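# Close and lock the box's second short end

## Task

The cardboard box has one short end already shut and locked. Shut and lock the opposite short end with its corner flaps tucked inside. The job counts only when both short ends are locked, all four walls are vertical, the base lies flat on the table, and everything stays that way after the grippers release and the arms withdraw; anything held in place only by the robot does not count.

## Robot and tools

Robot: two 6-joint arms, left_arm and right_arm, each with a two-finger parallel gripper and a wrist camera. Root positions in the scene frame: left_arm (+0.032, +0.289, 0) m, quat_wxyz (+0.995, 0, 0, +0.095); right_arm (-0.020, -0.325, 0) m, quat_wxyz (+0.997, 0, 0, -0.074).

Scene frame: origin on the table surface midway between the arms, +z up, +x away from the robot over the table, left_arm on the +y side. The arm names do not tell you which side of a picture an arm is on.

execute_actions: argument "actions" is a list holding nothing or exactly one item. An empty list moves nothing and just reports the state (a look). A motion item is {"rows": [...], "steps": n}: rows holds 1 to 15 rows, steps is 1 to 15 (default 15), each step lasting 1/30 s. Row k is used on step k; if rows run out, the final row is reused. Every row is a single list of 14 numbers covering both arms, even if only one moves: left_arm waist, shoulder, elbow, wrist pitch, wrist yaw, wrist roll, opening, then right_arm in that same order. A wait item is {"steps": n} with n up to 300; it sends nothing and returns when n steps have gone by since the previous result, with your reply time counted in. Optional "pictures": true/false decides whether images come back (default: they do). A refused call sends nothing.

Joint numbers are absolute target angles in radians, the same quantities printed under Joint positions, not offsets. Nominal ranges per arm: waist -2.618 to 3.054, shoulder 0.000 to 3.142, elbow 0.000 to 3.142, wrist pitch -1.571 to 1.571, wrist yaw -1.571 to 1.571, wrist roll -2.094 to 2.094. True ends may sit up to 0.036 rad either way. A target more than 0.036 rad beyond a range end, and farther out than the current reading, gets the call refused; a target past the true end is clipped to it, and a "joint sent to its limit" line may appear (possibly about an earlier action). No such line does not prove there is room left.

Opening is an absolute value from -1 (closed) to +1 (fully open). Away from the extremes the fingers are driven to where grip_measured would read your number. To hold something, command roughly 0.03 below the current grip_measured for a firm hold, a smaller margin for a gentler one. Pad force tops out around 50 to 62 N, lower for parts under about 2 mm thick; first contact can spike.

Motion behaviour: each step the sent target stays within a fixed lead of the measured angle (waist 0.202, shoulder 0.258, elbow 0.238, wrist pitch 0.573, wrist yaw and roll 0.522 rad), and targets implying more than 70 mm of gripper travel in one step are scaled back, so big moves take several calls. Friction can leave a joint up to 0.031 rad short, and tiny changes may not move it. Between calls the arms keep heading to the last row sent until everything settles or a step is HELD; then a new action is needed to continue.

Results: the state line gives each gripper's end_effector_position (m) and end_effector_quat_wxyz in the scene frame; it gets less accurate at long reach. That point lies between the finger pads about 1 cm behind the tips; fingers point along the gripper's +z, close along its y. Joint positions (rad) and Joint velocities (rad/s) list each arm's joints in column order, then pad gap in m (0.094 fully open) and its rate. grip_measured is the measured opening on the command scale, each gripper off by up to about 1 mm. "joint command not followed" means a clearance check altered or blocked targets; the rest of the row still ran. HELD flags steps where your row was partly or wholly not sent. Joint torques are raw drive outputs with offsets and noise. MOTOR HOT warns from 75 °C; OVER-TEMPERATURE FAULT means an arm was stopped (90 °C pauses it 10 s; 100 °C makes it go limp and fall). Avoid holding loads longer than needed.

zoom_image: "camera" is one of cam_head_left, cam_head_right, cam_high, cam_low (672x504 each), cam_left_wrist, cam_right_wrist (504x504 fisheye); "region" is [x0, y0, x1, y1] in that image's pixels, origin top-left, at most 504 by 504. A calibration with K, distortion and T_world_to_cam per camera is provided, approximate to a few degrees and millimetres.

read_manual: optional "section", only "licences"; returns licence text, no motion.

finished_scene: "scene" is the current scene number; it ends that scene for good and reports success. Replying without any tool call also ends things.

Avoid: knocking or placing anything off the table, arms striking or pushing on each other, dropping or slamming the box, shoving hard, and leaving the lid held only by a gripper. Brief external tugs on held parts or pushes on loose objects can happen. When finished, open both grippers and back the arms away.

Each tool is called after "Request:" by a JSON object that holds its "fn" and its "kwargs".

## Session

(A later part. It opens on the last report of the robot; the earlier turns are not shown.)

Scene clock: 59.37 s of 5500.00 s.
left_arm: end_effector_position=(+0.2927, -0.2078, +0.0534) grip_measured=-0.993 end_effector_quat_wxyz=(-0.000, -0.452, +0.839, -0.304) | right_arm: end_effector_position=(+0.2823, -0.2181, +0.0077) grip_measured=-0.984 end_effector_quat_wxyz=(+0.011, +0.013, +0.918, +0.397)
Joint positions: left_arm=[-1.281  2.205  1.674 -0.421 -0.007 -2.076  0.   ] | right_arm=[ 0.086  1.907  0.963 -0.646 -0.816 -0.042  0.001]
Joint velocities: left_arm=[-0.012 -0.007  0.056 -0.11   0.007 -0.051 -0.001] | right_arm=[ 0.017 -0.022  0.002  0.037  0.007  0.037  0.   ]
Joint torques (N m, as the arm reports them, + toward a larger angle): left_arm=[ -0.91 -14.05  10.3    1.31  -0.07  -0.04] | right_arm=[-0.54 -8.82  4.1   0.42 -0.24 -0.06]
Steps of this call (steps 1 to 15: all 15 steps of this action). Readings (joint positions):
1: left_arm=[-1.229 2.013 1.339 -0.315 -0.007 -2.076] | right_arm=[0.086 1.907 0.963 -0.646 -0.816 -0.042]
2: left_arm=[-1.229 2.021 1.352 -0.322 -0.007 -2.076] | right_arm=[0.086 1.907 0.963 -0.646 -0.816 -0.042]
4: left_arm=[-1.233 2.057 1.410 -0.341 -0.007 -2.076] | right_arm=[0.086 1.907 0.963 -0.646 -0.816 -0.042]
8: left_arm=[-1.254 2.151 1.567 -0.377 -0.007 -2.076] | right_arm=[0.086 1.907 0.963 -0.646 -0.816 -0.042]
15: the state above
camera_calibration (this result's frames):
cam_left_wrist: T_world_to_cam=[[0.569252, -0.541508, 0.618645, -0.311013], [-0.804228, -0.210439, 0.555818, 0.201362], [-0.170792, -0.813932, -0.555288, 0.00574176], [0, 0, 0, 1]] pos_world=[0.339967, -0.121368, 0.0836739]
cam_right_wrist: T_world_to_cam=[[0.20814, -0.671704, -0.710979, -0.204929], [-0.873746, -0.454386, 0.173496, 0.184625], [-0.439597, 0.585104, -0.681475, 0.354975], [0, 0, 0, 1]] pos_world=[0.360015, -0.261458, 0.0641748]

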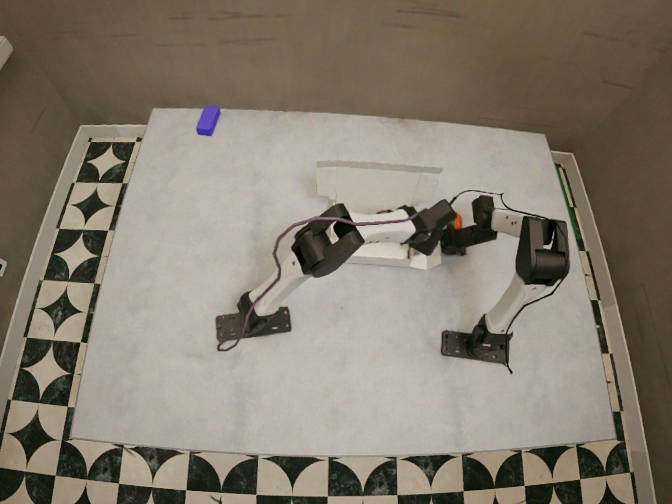

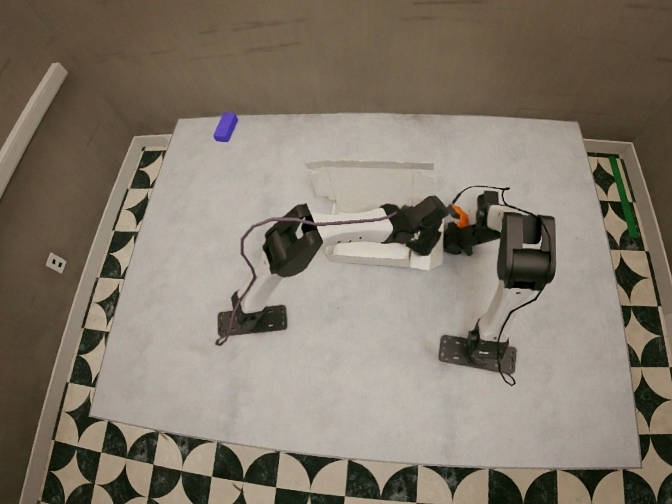

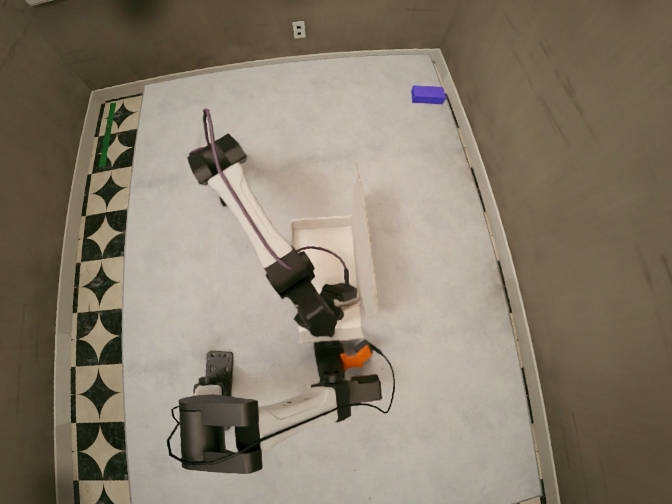

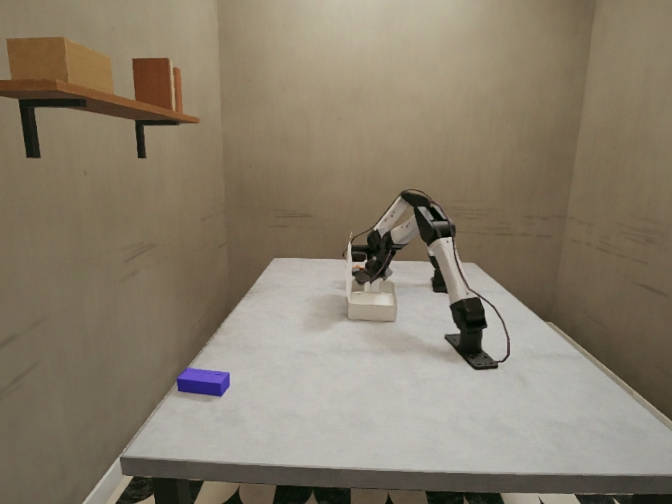

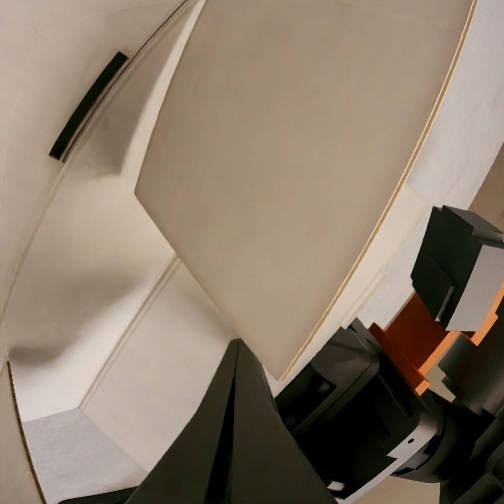

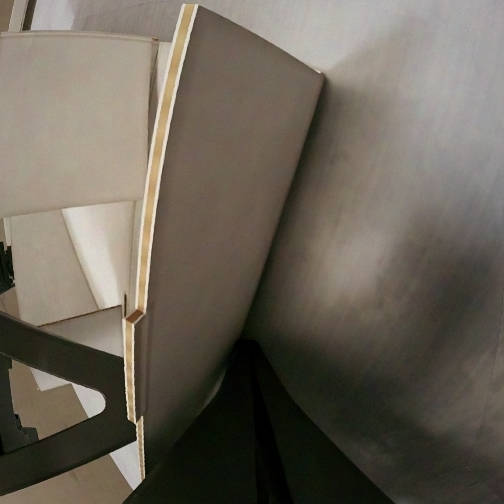

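The panel is unfolded. Returning the left arm to hold the floor, then wedging under the crease.

Request:
{"fn": "execute_actions", "kwargs": {"actions": [{"rows":[[-1.228,1.97,1.36,-0.4,0,-2.08,-1,0.06,1.895,0.955,-0.633,-0.8,0.05,-1]],"steps":10}], "pictures": false}}

Request:
{"fn": "execute_actions", "kwargs": {"actions": [{"rows":[[-1.15,1.96,1.36,-0.66,0,-2.08,-1,0.06,1.895,0.955,-0.633,-0.8,0.05,-1]],"steps":12}], "pictures": false}}

Request:
{"fn": "execute_actions", "kwargs": {"actions": [{"rows":[[-1.15,2.02,1.33,-0.65,0,-2.08,-1,0.06,1.895,0.955,-0.633,-0.8,0.05,-1],[-1.15,2.02,1.33,-0.65,0,-2.08,-1,0.06,1.895,0.955,-0.633,-0.8,0.05,-1],[-1.15,2.02,1.33,-0.65,0,-2.08,-1,0.06,1.895,0.955,-0.633,-0.8,0.05,-1],[-1.15,2.02,1.33,-0.65,0,-2.08,-1,0.06,1.895,0.955,-0.633,-0.8,0.05,-1],[-1.15,2.1,1.3,-0.65,0,-2.08,-1,0.06,1.895,0.955,-0.633,-0.8,0.05,-1]],"steps":10}], "pictures": false}}

Request:
{"fn": "execute_actions", "kwargs": {"actions": [{"rows":[[-1.15,2.1,1.3,-0.65,0,-2.08,-1,0.15,1.895,0.955,-0.633,-0.8,0.05,-1]]}]}}

Scene clock: 66.37 s of 5500.00 s.
left_arm: end_effector_position=(+0.2854, -0.1359, +0.0687) grip_measured=-0.993 end_effector_quat_wxyz=(+0.006, -0.477, +0.830, -0.288) | right_arm: end_effector_position=(+0.2840, -0.2227, +0.0079) grip_measured=-0.984 end_effector_quat_wxyz=(-0.000, +0.054, +0.916, +0.398)
Joint positions: left_arm=[-1.226  1.963  1.384 -0.408 -0.004 -2.076  0.   ] | right_arm=[ 0.07   1.907  0.963 -0.646 -0.818  0.032  0.001]
Joint velocities: left_arm=[-0.007  0.002 -0.056 -0.11  -0.11   0.037 -0.   ] | right_arm=[-0.007 -0.007 -0.012  0.022 -0.051  0.066  0.   ]
Joint torques (N m, as the arm reports them, + toward a larger angle): left_arm=[ -0.16 -12.51   6.65   1.39  -0.15  -0.05] | right_arm=[-0.87 -8.83  4.09  0.44 -0.22  0.15]
Steps of this call (steps 1 to 15: the robot went on to your last target; steps 16 to 90: nothing new was sent; then 3.67 s passed at rest; steps 91 to 100: all 10 steps of this action). Readings (joint positions):
91: left_arm=[-1.278 2.177 1.632 -0.396 -0.006 -2.076] | right_arm=[0.084 1.907 0.963 -0.646 -0.816 -0.030]
92: left_arm=[-1.272 2.118 1.545 -0.386 -0.004 -2.076] | right_arm=[0.081 1.907 0.963 -0.646 -0.817 -0.015]
94: left_arm=[-1.250 2.010 1.421 -0.410 -0.004 -2.076] | right_arm=[0.074 1.907 0.963 -0.646 -0.817 0.005]
98: left_arm=[-1.226 1.963 1.387 -0.411 -0.004 -2.076] | right_arm=[0.070 1.907 0.963 -0.646 -0.818 0.027]
100: the state above

Scene clock: 66.77 s of 5500.00 s.
left_arm: end_effector_position=(+0.2893, -0.0732, +0.0424) grip_measured=-0.993 end_effector_quat_wxyz=(+0.010, -0.524, +0.833, -0.177) | right_arm: end_effector_position=(+0.2840, -0.2226, +0.0080) grip_measured=-0.984 end_effector_quat_wxyz=(-0.002, +0.058, +0.916, +0.398)
Joint positions: left_arm=[-1.145  1.961  1.378 -0.63  -0.001 -2.076  0.   ] | right_arm=[ 0.07   1.907  0.963 -0.646 -0.818  0.041  0.001]
Joint velocities: left_arm=[ 0.007 -0.007  0.002 -0.11   0.066 -0.081 -0.001] | right_arm=[-0.017  0.007  0.007 -0.037 -0.007 -0.022 -0.001]
Joint torques (N m, as the arm reports them, + toward a larger angle): left_arm=[ -0.63 -12.77   6.55   0.85  -0.16  -0.08] | right_arm=[-0.91 -8.83  4.07  0.42 -0.22  0.16]
Steps of this call (steps 1 to 12: all 12 steps of this action). Readings (joint positions):
1: left_arm=[-1.220 1.963 1.384 -0.428 -0.002 -2.076] | right_arm=[0.070 1.907 0.963 -0.646 -0.818 0.034]
2: left_arm=[-1.209 1.961 1.384 -0.466 -0.000 -2.076] | right_arm=[0.070 1.907 0.963 -0.646 -0.818 0.035]
4: left_arm=[-1.175 1.961 1.382 -0.533 -0.000 -2.076] | right_arm=[0.070 1.907 0.963 -0.646 -0.818 0.038]
8: left_arm=[-1.144 1.961 1.378 -0.606 -0.001 -2.076] | right_arm=[0.070 1.907 0.963 -0.646 -0.818 0.039]
12: the state above

Scene clock: 67.10 s of 5500.00 s.
left_arm: end_effector_position=(+0.2833, -0.0643, +0.0125) grip_measured=-0.994 end_effector_quat_wxyz=(+0.009, -0.527, +0.838, -0.143) | right_arm: end_effector_position=(+0.2840, -0.2226, +0.0080) grip_measured=-0.984 end_effector_quat_wxyz=(-0.002, +0.058, +0.916, +0.398)
Joint positions: left_arm=[-1.145  2.015  1.352 -0.619 -0.003 -2.077  0.   ] | right_arm=[ 0.07   1.907  0.963 -0.646 -0.818  0.041  0.001]
Joint velocities: left_arm=[-0.007 -0.002  0.007 -0.007 -0.081  0.007  0.001] | right_arm=[ 0.007  0.007 -0.007  0.066  0.022 -0.007  0.   ]
Joint torques (N m, as the arm reports them, + toward a larger angle): left_arm=[-0.48 -4.99  2.88  0.6  -0.15 -0.08] | right_arm=[-0.93 -8.84  4.1   0.42 -0.22  0.15]
Steps of this call (steps 1 to 10: all 10 steps of this action). Readings (joint positions):
1: left_arm=[-1.145 1.964 1.375 -0.630 -0.001 -2.076] | right_arm=[0.070 1.907 0.963 -0.646 -0.818 0.041]
2: left_arm=[-1.145 1.968 1.371 -0.630 -0.001 -2.076] | right_arm=[0.070 1.907 0.963 -0.646 -0.818 0.041]
4: left_arm=[-1.145 1.984 1.360 -0.630 -0.001 -2.076] | right_arm=[0.070 1.907 0.963 -0.646 -0.818 0.041]
8: left_arm=[-1.145 2.015 1.352 -0.620 -0.002 -2.077] | right_arm=[0.070 1.907 0.963 -0.646 -0.818 0.041]
10: the state above

Scene clock: 67.60 s of 5500.00 s.
left_arm: end_effector_position=(+0.2836, -0.0632, +0.0123) grip_measured=-0.994 end_effector_quat_wxyz=(+0.012, -0.527, +0.838, -0.142) | right_arm: end_effector_position=(+0.2820, -0.2147, +0.0077) grip_measured=-0.985 end_effector_quat_wxyz=(-0.001, +0.037, +0.923, +0.383)
Joint positions: left_arm=[-1.145  2.015  1.352 -0.622 -0.008 -2.077  0.   ] | right_arm=[ 0.11   1.893  0.963 -0.641 -0.785  0.042  0.001]
Joint velocities: left_arm=[ 0.007 -0.007 -0.007  0.022  0.022 -0.037 -0.001] | right_arm=[-0.002 -0.002  0.007 -0.022  0.007  0.022 -0.001]
Joint torques (N m, as the arm reports them, + toward a larger angle): left_arm=[-0.57 -5.08  3.02  0.64 -0.09 -0.06] | right_arm=[ 3.64 -7.71  4.19  0.41 -0.49  0.15]
Steps of this call (steps 1 to 15: all 15 steps of this action). Readings (joint positions):
1: left_arm=[-1.145 2.015 1.352 -0.619 -0.003 -2.077] | right_arm=[0.077 1.907 0.963 -0.646 -0.818 0.041]
2: left_arm=[-1.145 2.015 1.352 -0.619 -0.003 -2.077] | right_arm=[0.091 1.907 0.963 -0.643 -0.817 0.042]
4: left_arm=[-1.145 2.015 1.352 -0.622 -0.007 -2.077] | right_arm=[0.106 1.897 0.963 -0.641 -0.795 0.042]
8: left_arm=[-1.145 2.015 1.352 -0.622 -0.008 -2.077] | right_arm=[0.110 1.893 0.963 -0.641 -0.785 0.042]
15: the state above
camera_calibration (this result's frames):
cam_left_wrist: T_world_to_cam=[[0.731225, -0.590773, 0.341023, -0.247779], [-0.656849, -0.474953, 0.585636, 0.188415], [-0.184008, -0.652232, -0.735346, 0.115224], [0, 0, 0, 1]] pos_world=[0.326145, 0.0182594, 0.0588852]
cam_right_wrist: T_world_to_cam=[[0.155067, -0.69858, -0.698527, -0.193451], [-0.880096, -0.41888, 0.223538, 0.194926], [-0.448759, 0.580108, -0.679772, 0.354284], [0, 0, 0, 1]] pos_world=[0.36054, -0.259014, 0.0621283]

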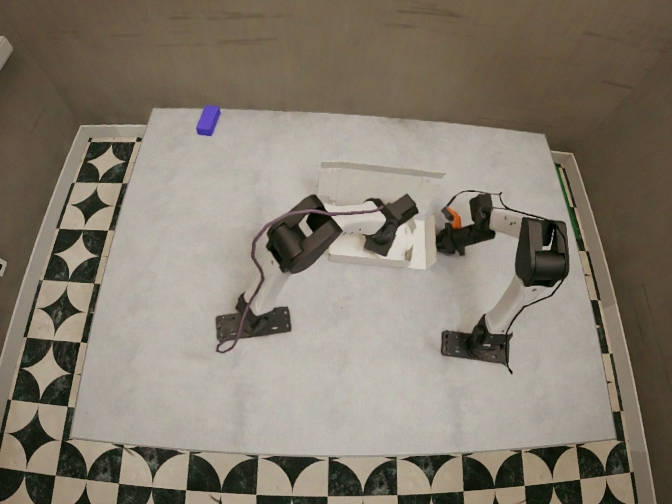

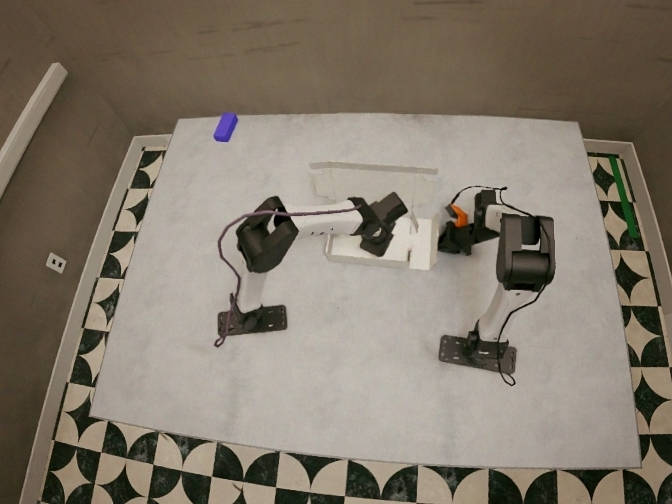

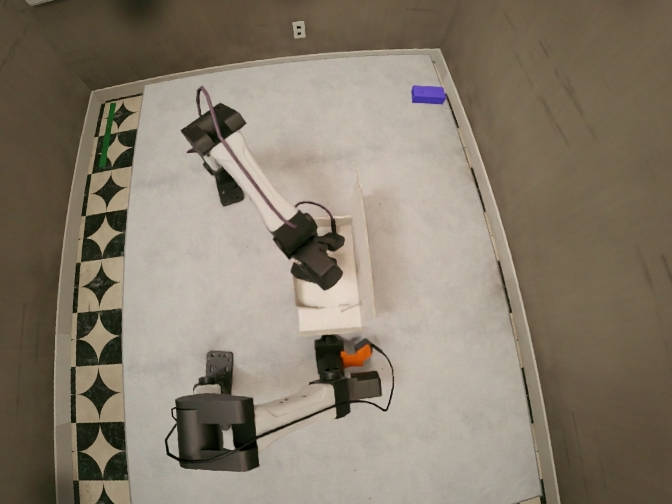

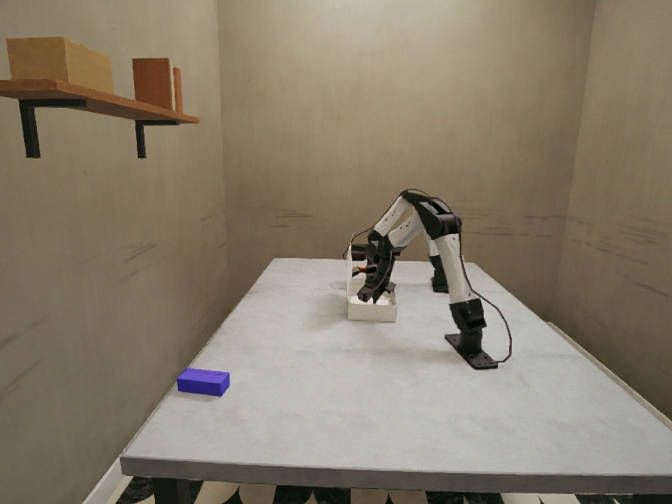

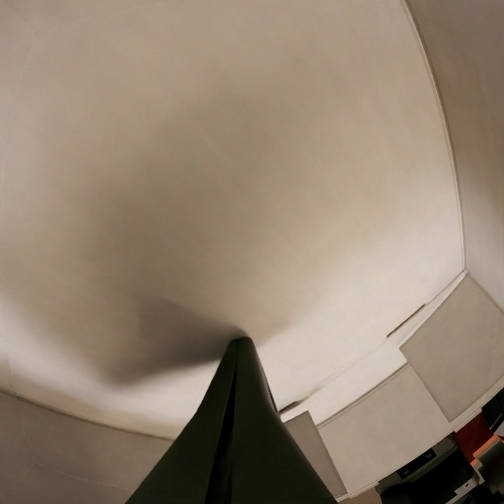

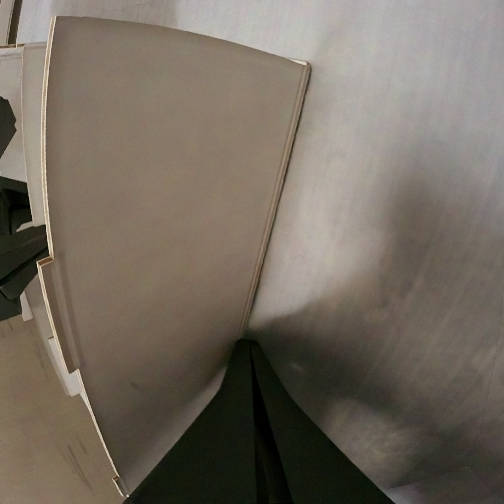

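Request:
{"fn": "execute_actions", "kwargs": {"actions": []}}

Scene clock: 80.43 s of 5500.00 s.
left_arm: end_effector_position=(+0.2836, -0.0632, +0.0123) grip_measured=-0.994 end_effector_quat_wxyz=(+0.012, -0.527, +0.838, -0.142) | right_arm: end_effector_position=(+0.2820, -0.2147, +0.0077) grip_measured=-0.985 end_effector_quat_wxyz=(-0.001, +0.037, +0.923, +0.383)
Joint positions: left_arm=[-1.145  2.015  1.352 -0.622 -0.008 -2.077  0.   ] | right_arm=[ 0.11   1.893  0.963 -0.641 -0.785  0.042  0.001]
Joint velocities: left_arm=[-0.002 -0.007 -0.007 -0.022  0.007 -0.066  0.   ] | right_arm=[-0.012  0.017 -0.017 -0.051 -0.037  0.037  0.   ]
Joint torques (N m, as the arm reports them, + toward a larger angle): left_arm=[-0.4  -5.15  3.07  0.59 -0.09 -0.08] | right_arm=[ 3.65 -7.71  4.16  0.4  -0.5   0.14]
Steps of this call (steps 1 to 15: the robot went on to your last target; steps 16 to 90: nothing new was sent; then 9.83 s passed at rest). Readings (joint positions):
1: left_arm=[-1.145 2.015 1.352 -0.622 -0.008 -2.077] | right_arm=[0.110 1.893 0.963 -0.641 -0.785 0.042]
2: left_arm=[-1.145 2.015 1.352 -0.622 -0.008 -2.077] | right_arm=[0.110 1.893 0.963 -0.641 -0.785 0.042]
4: left_arm=[-1.145 2.015 1.352 -0.622 -0.008 -2.077] | right_arm=[0.110 1.893 0.963 -0.641 -0.785 0.042]
8: left_arm=[-1.145 2.015 1.352 -0.622 -0.008 -2.077] | right_arm=[0.110 1.893 0.963 -0.641 -0.785 0.042]
90: the state above
All arms were judged still, so your last target was given up. Only a new action makes them travel on or press farther. Fingers that are still opening or closing keep moving.
camera_calibration (this result's frames):
cam_left_wrist: T_world_to_cam=[[0.731225, -0.590773, 0.341023, -0.247779], [-0.656849, -0.474953, 0.585636, 0.188415], [-0.184008, -0.652232, -0.735346, 0.115224], [0, 0, 0, 1]] pos_world=[0.326145, 0.0182594, 0.0588852]
cam_right_wrist: T_world_to_cam=[[0.155067, -0.69858, -0.698527, -0.193451], [-0.880096, -0.41888, 0.223538, 0.194926], [-0.448759, 0.580108, -0.679772, 0.354284], [0, 0, 0, 1]] pos_world=[0.36054, -0.259014, 0.0621283]

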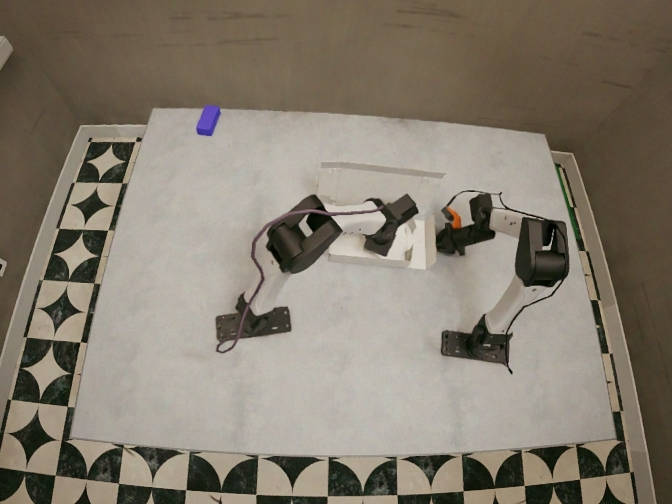

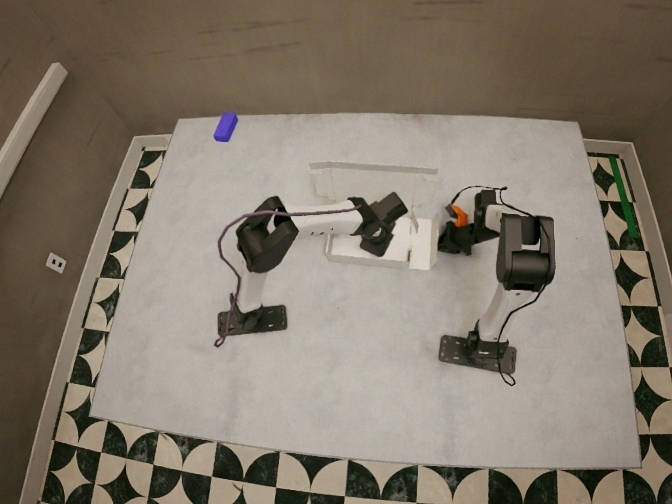

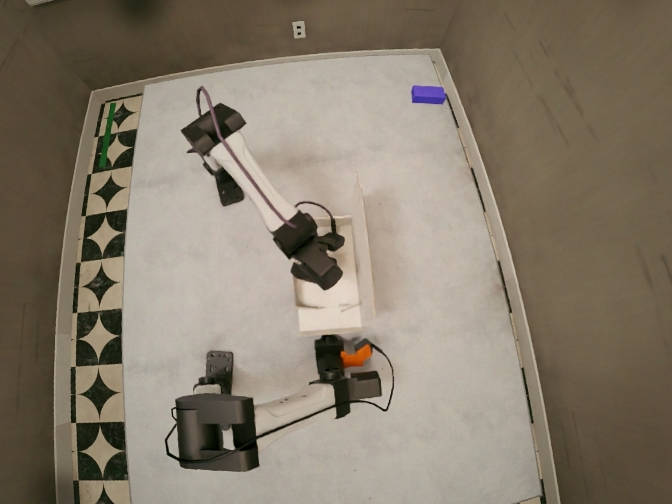

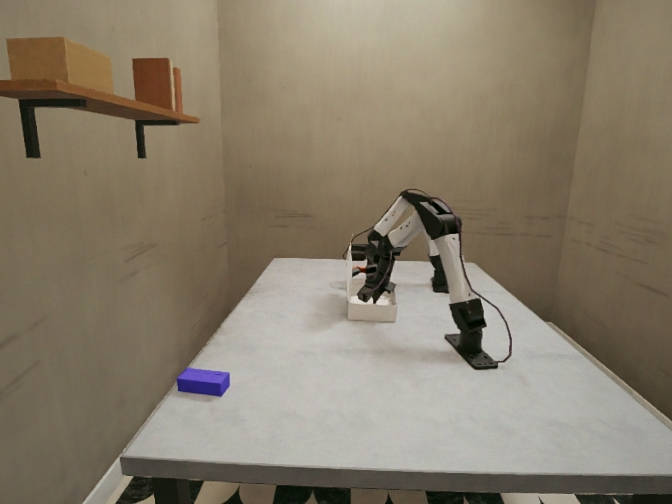

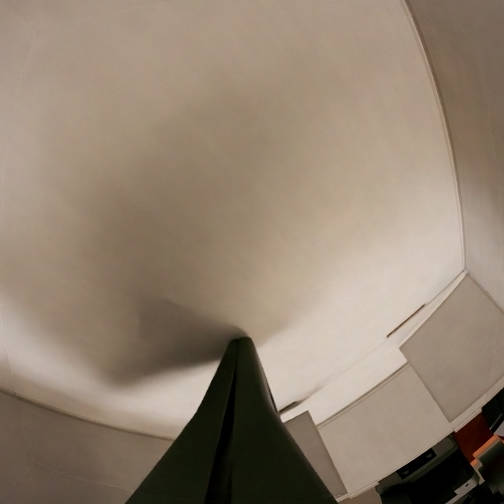

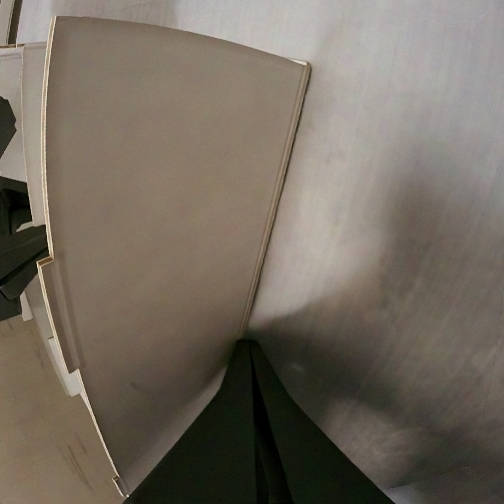

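Request:
{"fn": "execute_actions", "kwargs": {"actions": [{"rows":[[-1.15,2.1,1.3,-0.65,0,-2.08,-1,0.05,1.85,1.0,-0.7,-0.7,0.1,-1],[-1.15,2.1,1.3,-0.65,0,-2.08,-1,0.05,1.82,1.1,-0.85,-0.7,0.1,-1],[-1.15,2.1,1.3,-0.65,0,-2.08,-1,0.05,1.78,1.2,-1.0,-0.6,0.15,-1],[-1.15,2.1,1.3,-0.65,0,-2.08,-1,0.05,1.74,1.34,-1.16,-0.3,0.2,-0.1]]}], "pictures": false}}

Request:
{"fn": "execute_actions", "kwargs": {"actions": [{"rows":[[-1.15,2.1,1.3,-0.65,0,-2.08,-1,0.36,1.75,1.34,-1.155,-0.3,0.2,-0.1]]}], "pictures": false}}

Request:
{"fn": "execute_actions", "kwargs": {"actions": [{"steps":15}]}}

Scene clock: 89.60 s of 5500.00 s.
left_arm: end_effector_position=(+0.2836, -0.0632, +0.0123) grip_measured=-0.994 end_effector_quat_wxyz=(+0.012, -0.527, +0.838, -0.142) | right_arm: end_effector_position=(+0.3124, -0.2983, +0.1027) grip_measured=-0.102 end_effector_quat_wxyz=(+0.030, +0.129, +0.977, +0.170)
Joint positions: left_arm=[-1.145  2.015  1.352 -0.622 -0.008 -2.077  0.   ] | right_arm=[ 0.055  1.728  1.345 -1.111 -0.34   0.182  0.042]
Joint velocities: left_arm=[-0.017 -0.007  0.002  0.037 -0.051  0.051 -0.001] | right_arm=[-0.007  0.056 -0.007 -0.403  0.198  0.051  0.001]
Joint torques (N m, as the arm reports them, + toward a larger angle): left_arm=[-0.46 -5.02  2.96  0.6  -0.09 -0.08] | right_arm=[-0.58 -7.12  5.61  0.41 -0.18  0.14]
Steps of this call (steps 1 to 90: nothing new was sent; then 5.67 s passed at rest; steps 91 to 105: all 15 steps of this action). Readings (joint positions):
91: left_arm=[-1.145 2.015 1.352 -0.622 -0.008 -2.077] | right_arm=[0.103 1.890 0.966 -0.647 -0.778 0.048]
92: left_arm=[-1.145 2.015 1.352 -0.622 -0.008 -2.077] | right_arm=[0.094 1.885 0.984 -0.685 -0.761 0.057]
94: left_arm=[-1.145 2.015 1.352 -0.622 -0.008 -2.077] | right_arm=[0.072 1.866 1.079 -0.816 -0.674 0.089]
98: left_arm=[-1.145 2.015 1.352 -0.622 -0.008 -2.077] | right_arm=[0.056 1.772 1.299 -0.988 -0.463 0.147]
105: the state above

Scene clock: 90.10 s of 5500.00 s.
left_arm: end_effector_position=(+0.2836, -0.0632, +0.0123) grip_measured=-0.994 end_effector_quat_wxyz=(+0.012, -0.527, +0.838, -0.142) | right_arm: end_effector_position=(+0.2815, -0.2044, +0.0949) grip_measured=-0.102 end_effector_quat_wxyz=(-0.020, -0.016, +0.988, +0.151)
Joint positions: left_arm=[-1.145  2.015  1.352 -0.622 -0.008 -2.077  0.   ] | right_arm=[ 0.367  1.747  1.345 -1.145 -0.306  0.192  0.042]
Joint velocities: left_arm=[ 0.012 -0.022  0.002  0.022  0.081 -0.037 -0.001] | right_arm=[-0.017 -0.007  0.007  0.022 -0.007  0.007  0.001]
Joint torques (N m, as the arm reports them, + toward a larger angle): left_arm=[-0.43 -5.17  2.95  0.63 -0.11 -0.05] | right_arm=[-0.8  -7.44  5.52  0.3  -0.13  0.17]
Steps of this call (steps 1 to 15: all 15 steps of this action). Readings (joint positions):
1: left_arm=[-1.145 2.015 1.352 -0.622 -0.008 -2.077] | right_arm=[0.073 1.732 1.345 -1.119 -0.323 0.186]
2: left_arm=[-1.145 2.015 1.352 -0.622 -0.008 -2.077] | right_arm=[0.116 1.735 1.345 -1.123 -0.309 0.189]
4: left_arm=[-1.145 2.015 1.352 -0.622 -0.008 -2.077] | right_arm=[0.243 1.742 1.345 -1.124 -0.303 0.190]
8: left_arm=[-1.145 2.015 1.352 -0.622 -0.008 -2.077] | right_arm=[0.386 1.747 1.345 -1.136 -0.312 0.192]
15: the state above

Scene clock: 90.60 s of 5500.00 s.
left_arm: end_effector_position=(+0.2836, -0.0632, +0.0123) grip_measured=-0.994 end_effector_quat_wxyz=(+0.012, -0.527, +0.838, -0.142) | right_arm: end_effector_position=(+0.2811, -0.2046, +0.0948) grip_measured=-0.102 end_effector_quat_wxyz=(-0.020, -0.015, +0.988, +0.151)
Joint positions: left_arm=[-1.145  2.015  1.352 -0.622 -0.008 -2.077  0.   ] | right_arm=[ 0.367  1.747  1.345 -1.146 -0.305  0.192  0.042]
Joint velocities: left_arm=[-0.017 -0.012  0.012 -0.095  0.051  0.022 -0.   ] | right_arm=[-0.017  0.007 -0.002  0.007 -0.066 -0.051  0.   ]
Joint torques (N m, as the arm reports them, + toward a larger angle): left_arm=[-0.53 -5.12  3.07  0.6  -0.09 -0.09] | right_arm=[-0.68 -7.41  5.52  0.29 -0.12  0.17]
Steps of this call (steps 1 to 15: the robot went on to your last target). Readings (joint positions):
1: left_arm=[-1.145 2.015 1.352 -0.622 -0.008 -2.077] | right_arm=[0.367 1.747 1.345 -1.145 -0.306 0.192]
2: left_arm=[-1.145 2.015 1.352 -0.622 -0.008 -2.077] | right_arm=[0.367 1.747 1.345 -1.146 -0.306 0.192]
4: left_arm=[-1.145 2.015 1.352 -0.622 -0.008 -2.077] | right_arm=[0.367 1.747 1.345 -1.146 -0.305 0.192]
8: left_arm=[-1.145 2.015 1.352 -0.622 -0.008 -2.077] | right_arm=[0.367 1.747 1.345 -1.146 -0.305 0.192]
15: the state above
All arms were judged still, so your last target was given up. Only a new action makes them travel on or press farther. Fingers that are still opening or closing keep moving.
camera_calibration (this result's frames):
cam_left_wrist: T_world_to_cam=[[0.731187, -0.590767, 0.341116, -0.247786], [-0.656973, -0.475147, 0.585339, 0.188494], [-0.183719, -0.652096, -0.735539, 0.115188], [0, 0, 0, 1]] pos_world=[0.326175, 0.0182921, 0.0589156]
cam_right_wrist: T_world_to_cam=[[0.245891, -0.92041, -0.303946, -0.233723], [-0.829007, -0.362186, 0.426108, 0.15689], [-0.502279, 0.147198, -0.852085, 0.350085], [0, 0, 0, 1]] pos_world=[0.363374, -0.20983, 0.160411]

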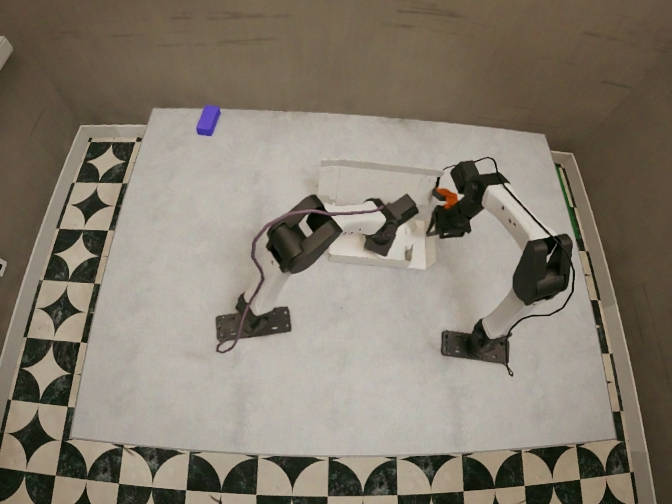

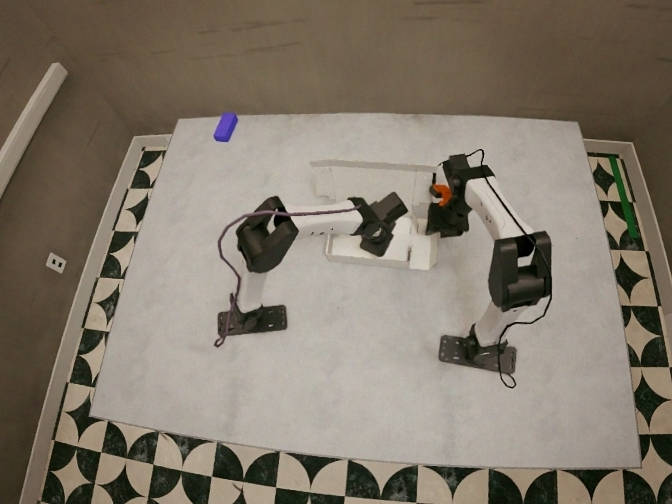

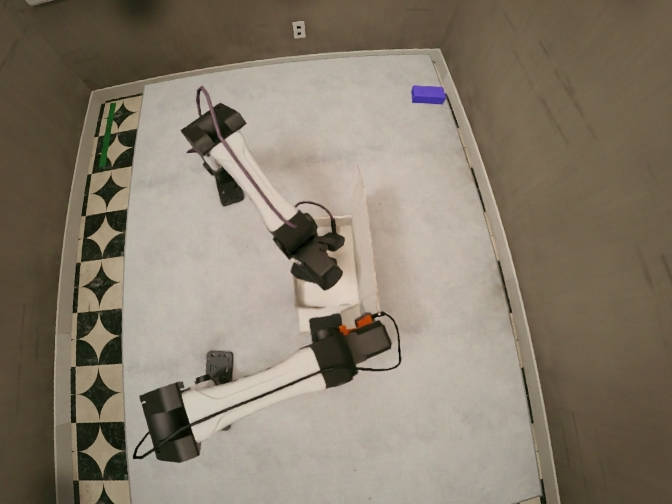

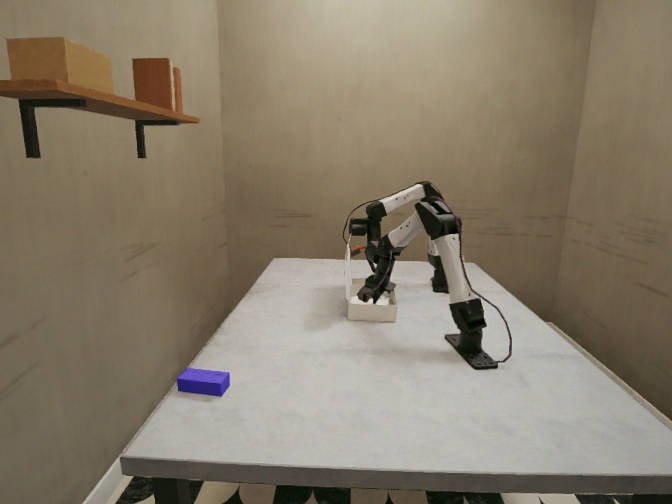

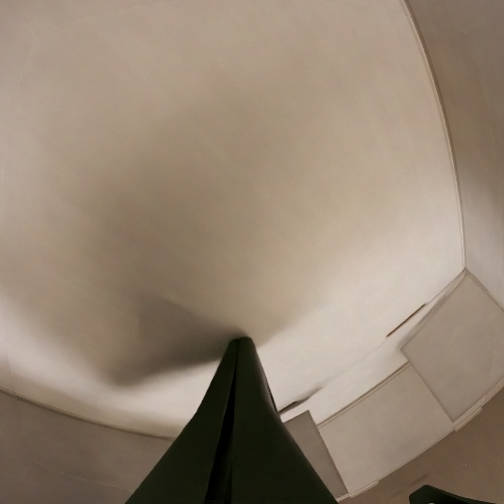

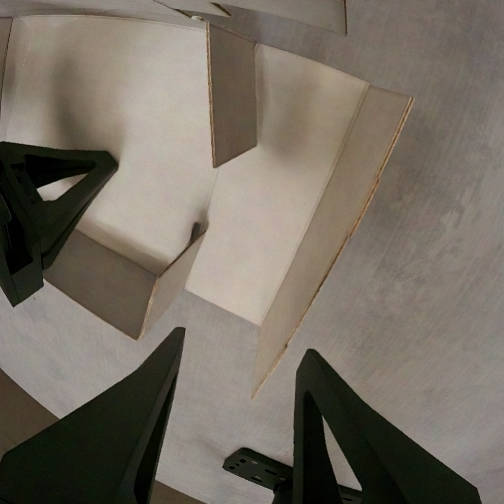

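Request:
{"fn": "execute_actions", "kwargs": {"actions": [{"rows":[[-1.15,2.1,1.3,-0.65,0,-2.08,-1,0.315,1.755,1.34,-1.1,-0.3,0.2,0.0],[-1.15,2.1,1.3,-0.65,0,-2.08,-1,0.315,1.755,1.34,-1.1,-0.3,0.2,0.0],[-1.15,2.1,1.3,-0.65,0,-2.08,-1,0.315,1.755,1.34,-1.1,-0.3,0.2,0.0],[-1.15,2.1,1.3,-0.65,0,-2.08,-1,0.315,1.77,1.3,-1.05,-0.3,0.2,0.0],[-1.15,2.1,1.3,-0.65,0,-2.08,-1,0.315,1.79,1.25,-1.0,-0.3,0.2,0.0],[-1.15,2.1,1.3,-0.65,0,-2.08,-1,0.315,1.81,1.19,-0.95,-0.3,0.2,0.0]]}], "pictures": false}}

Request:
{"fn": "execute_actions", "kwargs": {"actions": [{"rows":[[-1.15,2.1,1.3,-0.65,0,-2.08,-1,0.315,1.81,1.19,-0.95,-0.3,0.2,-1]]}]}}

Scene clock: 96.27 s of 5500.00 s.
left_arm: end_effector_position=(+0.2836, -0.0632, +0.0123) grip_measured=-0.994 end_effector_quat_wxyz=(+0.012, -0.527, +0.838, -0.142) | right_arm: end_effector_position=(+0.2762, -0.2219, +0.0358) grip_measured=-0.002 end_effector_quat_wxyz=(-0.046, +0.014, +0.988, +0.145)
Joint positions: left_arm=[-1.145  2.015  1.352 -0.622 -0.008 -2.077  0.   ] | right_arm=[ 0.318  1.821  1.193 -0.981 -0.302  0.192  0.047]
Joint velocities: left_arm=[-0.007  0.012 -0.017 -0.007 -0.022  0.007 -0.002] | right_arm=[-0.007 -0.007  0.002  0.095 -0.051  0.007  0.001]
Joint torques (N m, as the arm reports them, + toward a larger angle): left_arm=[-0.56 -5.03  3.07  0.6  -0.08 -0.08] | right_arm=[-0.28 -8.89  5.29  0.32 -0.17  0.17]
Steps of this call (steps 1 to 90: nothing new was sent; then 2.17 s passed at rest; steps 91 to 105: all 15 steps of this action). Readings (joint positions):
91: left_arm=[-1.145 2.015 1.352 -0.622 -0.008 -2.077] | right_arm=[0.364 1.747 1.345 -1.144 -0.306 0.192]
92: left_arm=[-1.145 2.015 1.352 -0.622 -0.008 -2.077] | right_arm=[0.355 1.747 1.345 -1.139 -0.306 0.192]
94: left_arm=[-1.145 2.015 1.352 -0.622 -0.008 -2.077] | right_arm=[0.332 1.747 1.341 -1.122 -0.306 0.192]
98: left_arm=[-1.145 2.015 1.352 -0.622 -0.008 -2.077] | right_arm=[0.318 1.771 1.241 -1.024 -0.304 0.192]
105: the state above

Scene clock: 96.77 s of 5500.00 s.
left_arm: end_effector_position=(+0.2836, -0.0632, +0.0123) grip_measured=-0.994 end_effector_quat_wxyz=(+0.012, -0.527, +0.838, -0.142) | right_arm: end_effector_position=(+0.2785, -0.2178, +0.0369) grip_measured=-0.972 end_effector_quat_wxyz=(-0.043, +0.019, +0.987, +0.156)
Joint positions: left_arm=[-1.145  2.015  1.352 -0.622 -0.008 -2.077  0.   ] | right_arm=[ 0.318  1.821  1.193 -0.968 -0.324  0.205  0.001]
Joint velocities: left_arm=[-0.002 -0.002 -0.012  0.007  0.007 -0.037 -0.   ] | right_arm=[-0.012 -0.012 -0.012 -0.022 -0.022 -0.022 -0.001]
Joint torques (N m, as the arm reports them, + toward a larger angle): left_arm=[-0.47 -5.19  3.05  0.62 -0.07 -0.04] | right_arm=[-0.21 -8.86  5.27  0.45  0.06  0.02]
Steps of this call (steps 1 to 15: all 15 steps of this action). Readings (joint positions):
1: left_arm=[-1.145 2.015 1.352 -0.622 -0.008 -2.077] | right_arm=[0.318 1.821 1.193 -0.977 -0.302 0.192]
2: left_arm=[-1.145 2.015 1.352 -0.622 -0.008 -2.077] | right_arm=[0.318 1.821 1.193 -0.974 -0.302 0.192]
4: left_arm=[-1.145 2.015 1.352 -0.622 -0.008 -2.077] | right_arm=[0.318 1.821 1.193 -0.970 -0.309 0.192]
8: left_arm=[-1.145 2.015 1.352 -0.622 -0.008 -2.077] | right_arm=[0.318 1.821 1.193 -0.968 -0.324 0.204]
15: the state above
camera_calibration (this result's frames):
cam_left_wrist: T_world_to_cam=[[0.731187, -0.590767, 0.341116, -0.247786], [-0.656973, -0.475147, 0.585339, 0.188494], [-0.183719, -0.652096, -0.735539, 0.115188], [0, 0, 0, 1]] pos_world=[0.326175, 0.0182921, 0.0589156]
cam_right_wrist: T_world_to_cam=[[0.172055, -0.930506, -0.32335, -0.243772], [-0.825284, -0.315383, 0.468444, 0.18226], [-0.537869, 0.186257, -0.822195, 0.318715], [0, 0, 0, 1]] pos_world=[0.363785, -0.228713, 0.0978434]

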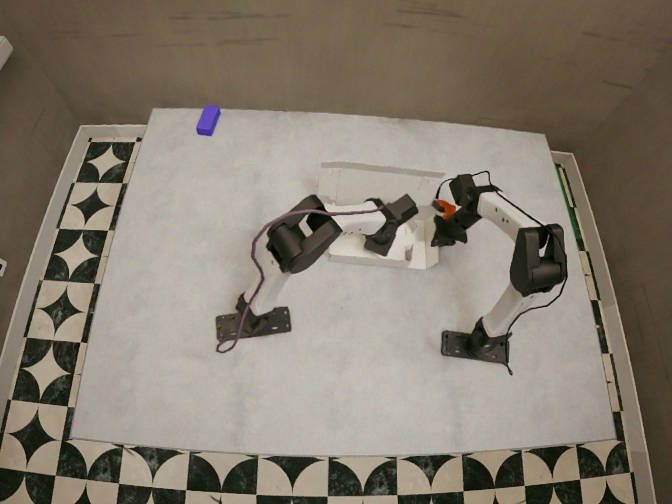

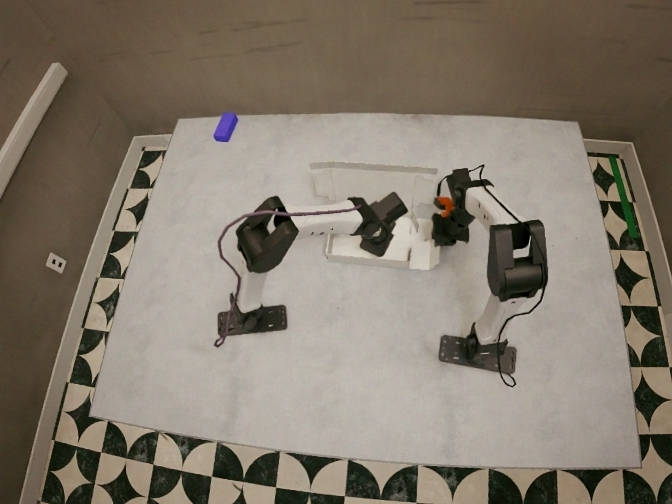

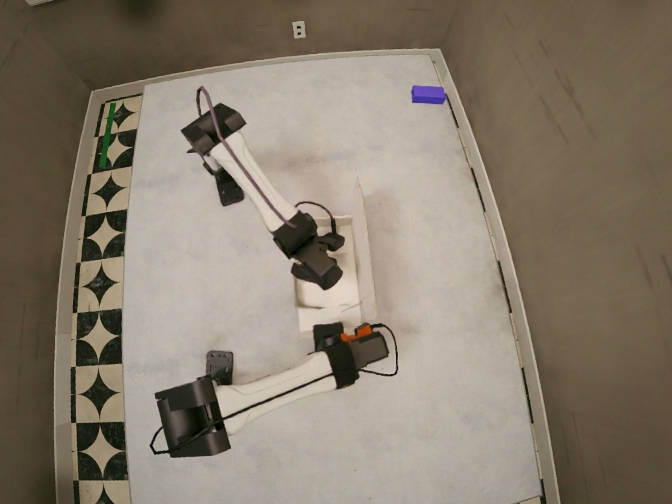

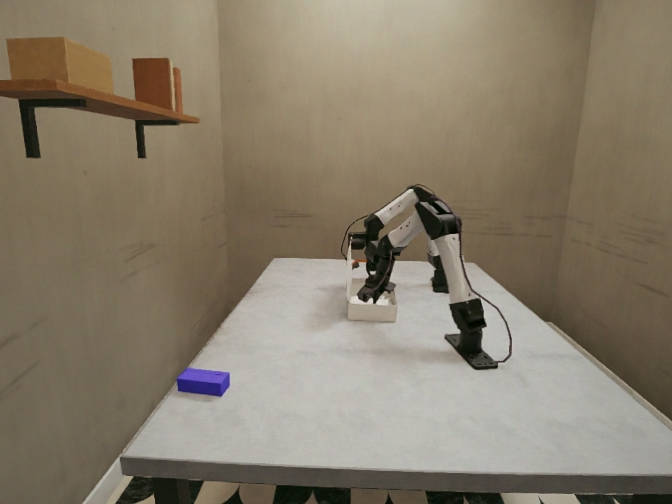

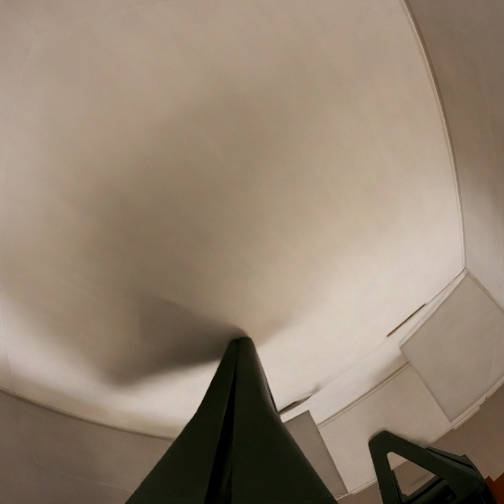

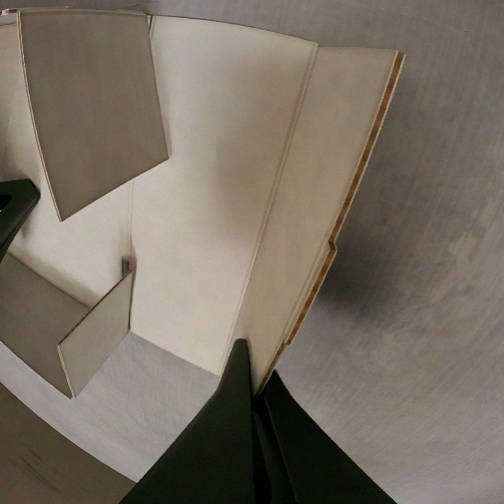

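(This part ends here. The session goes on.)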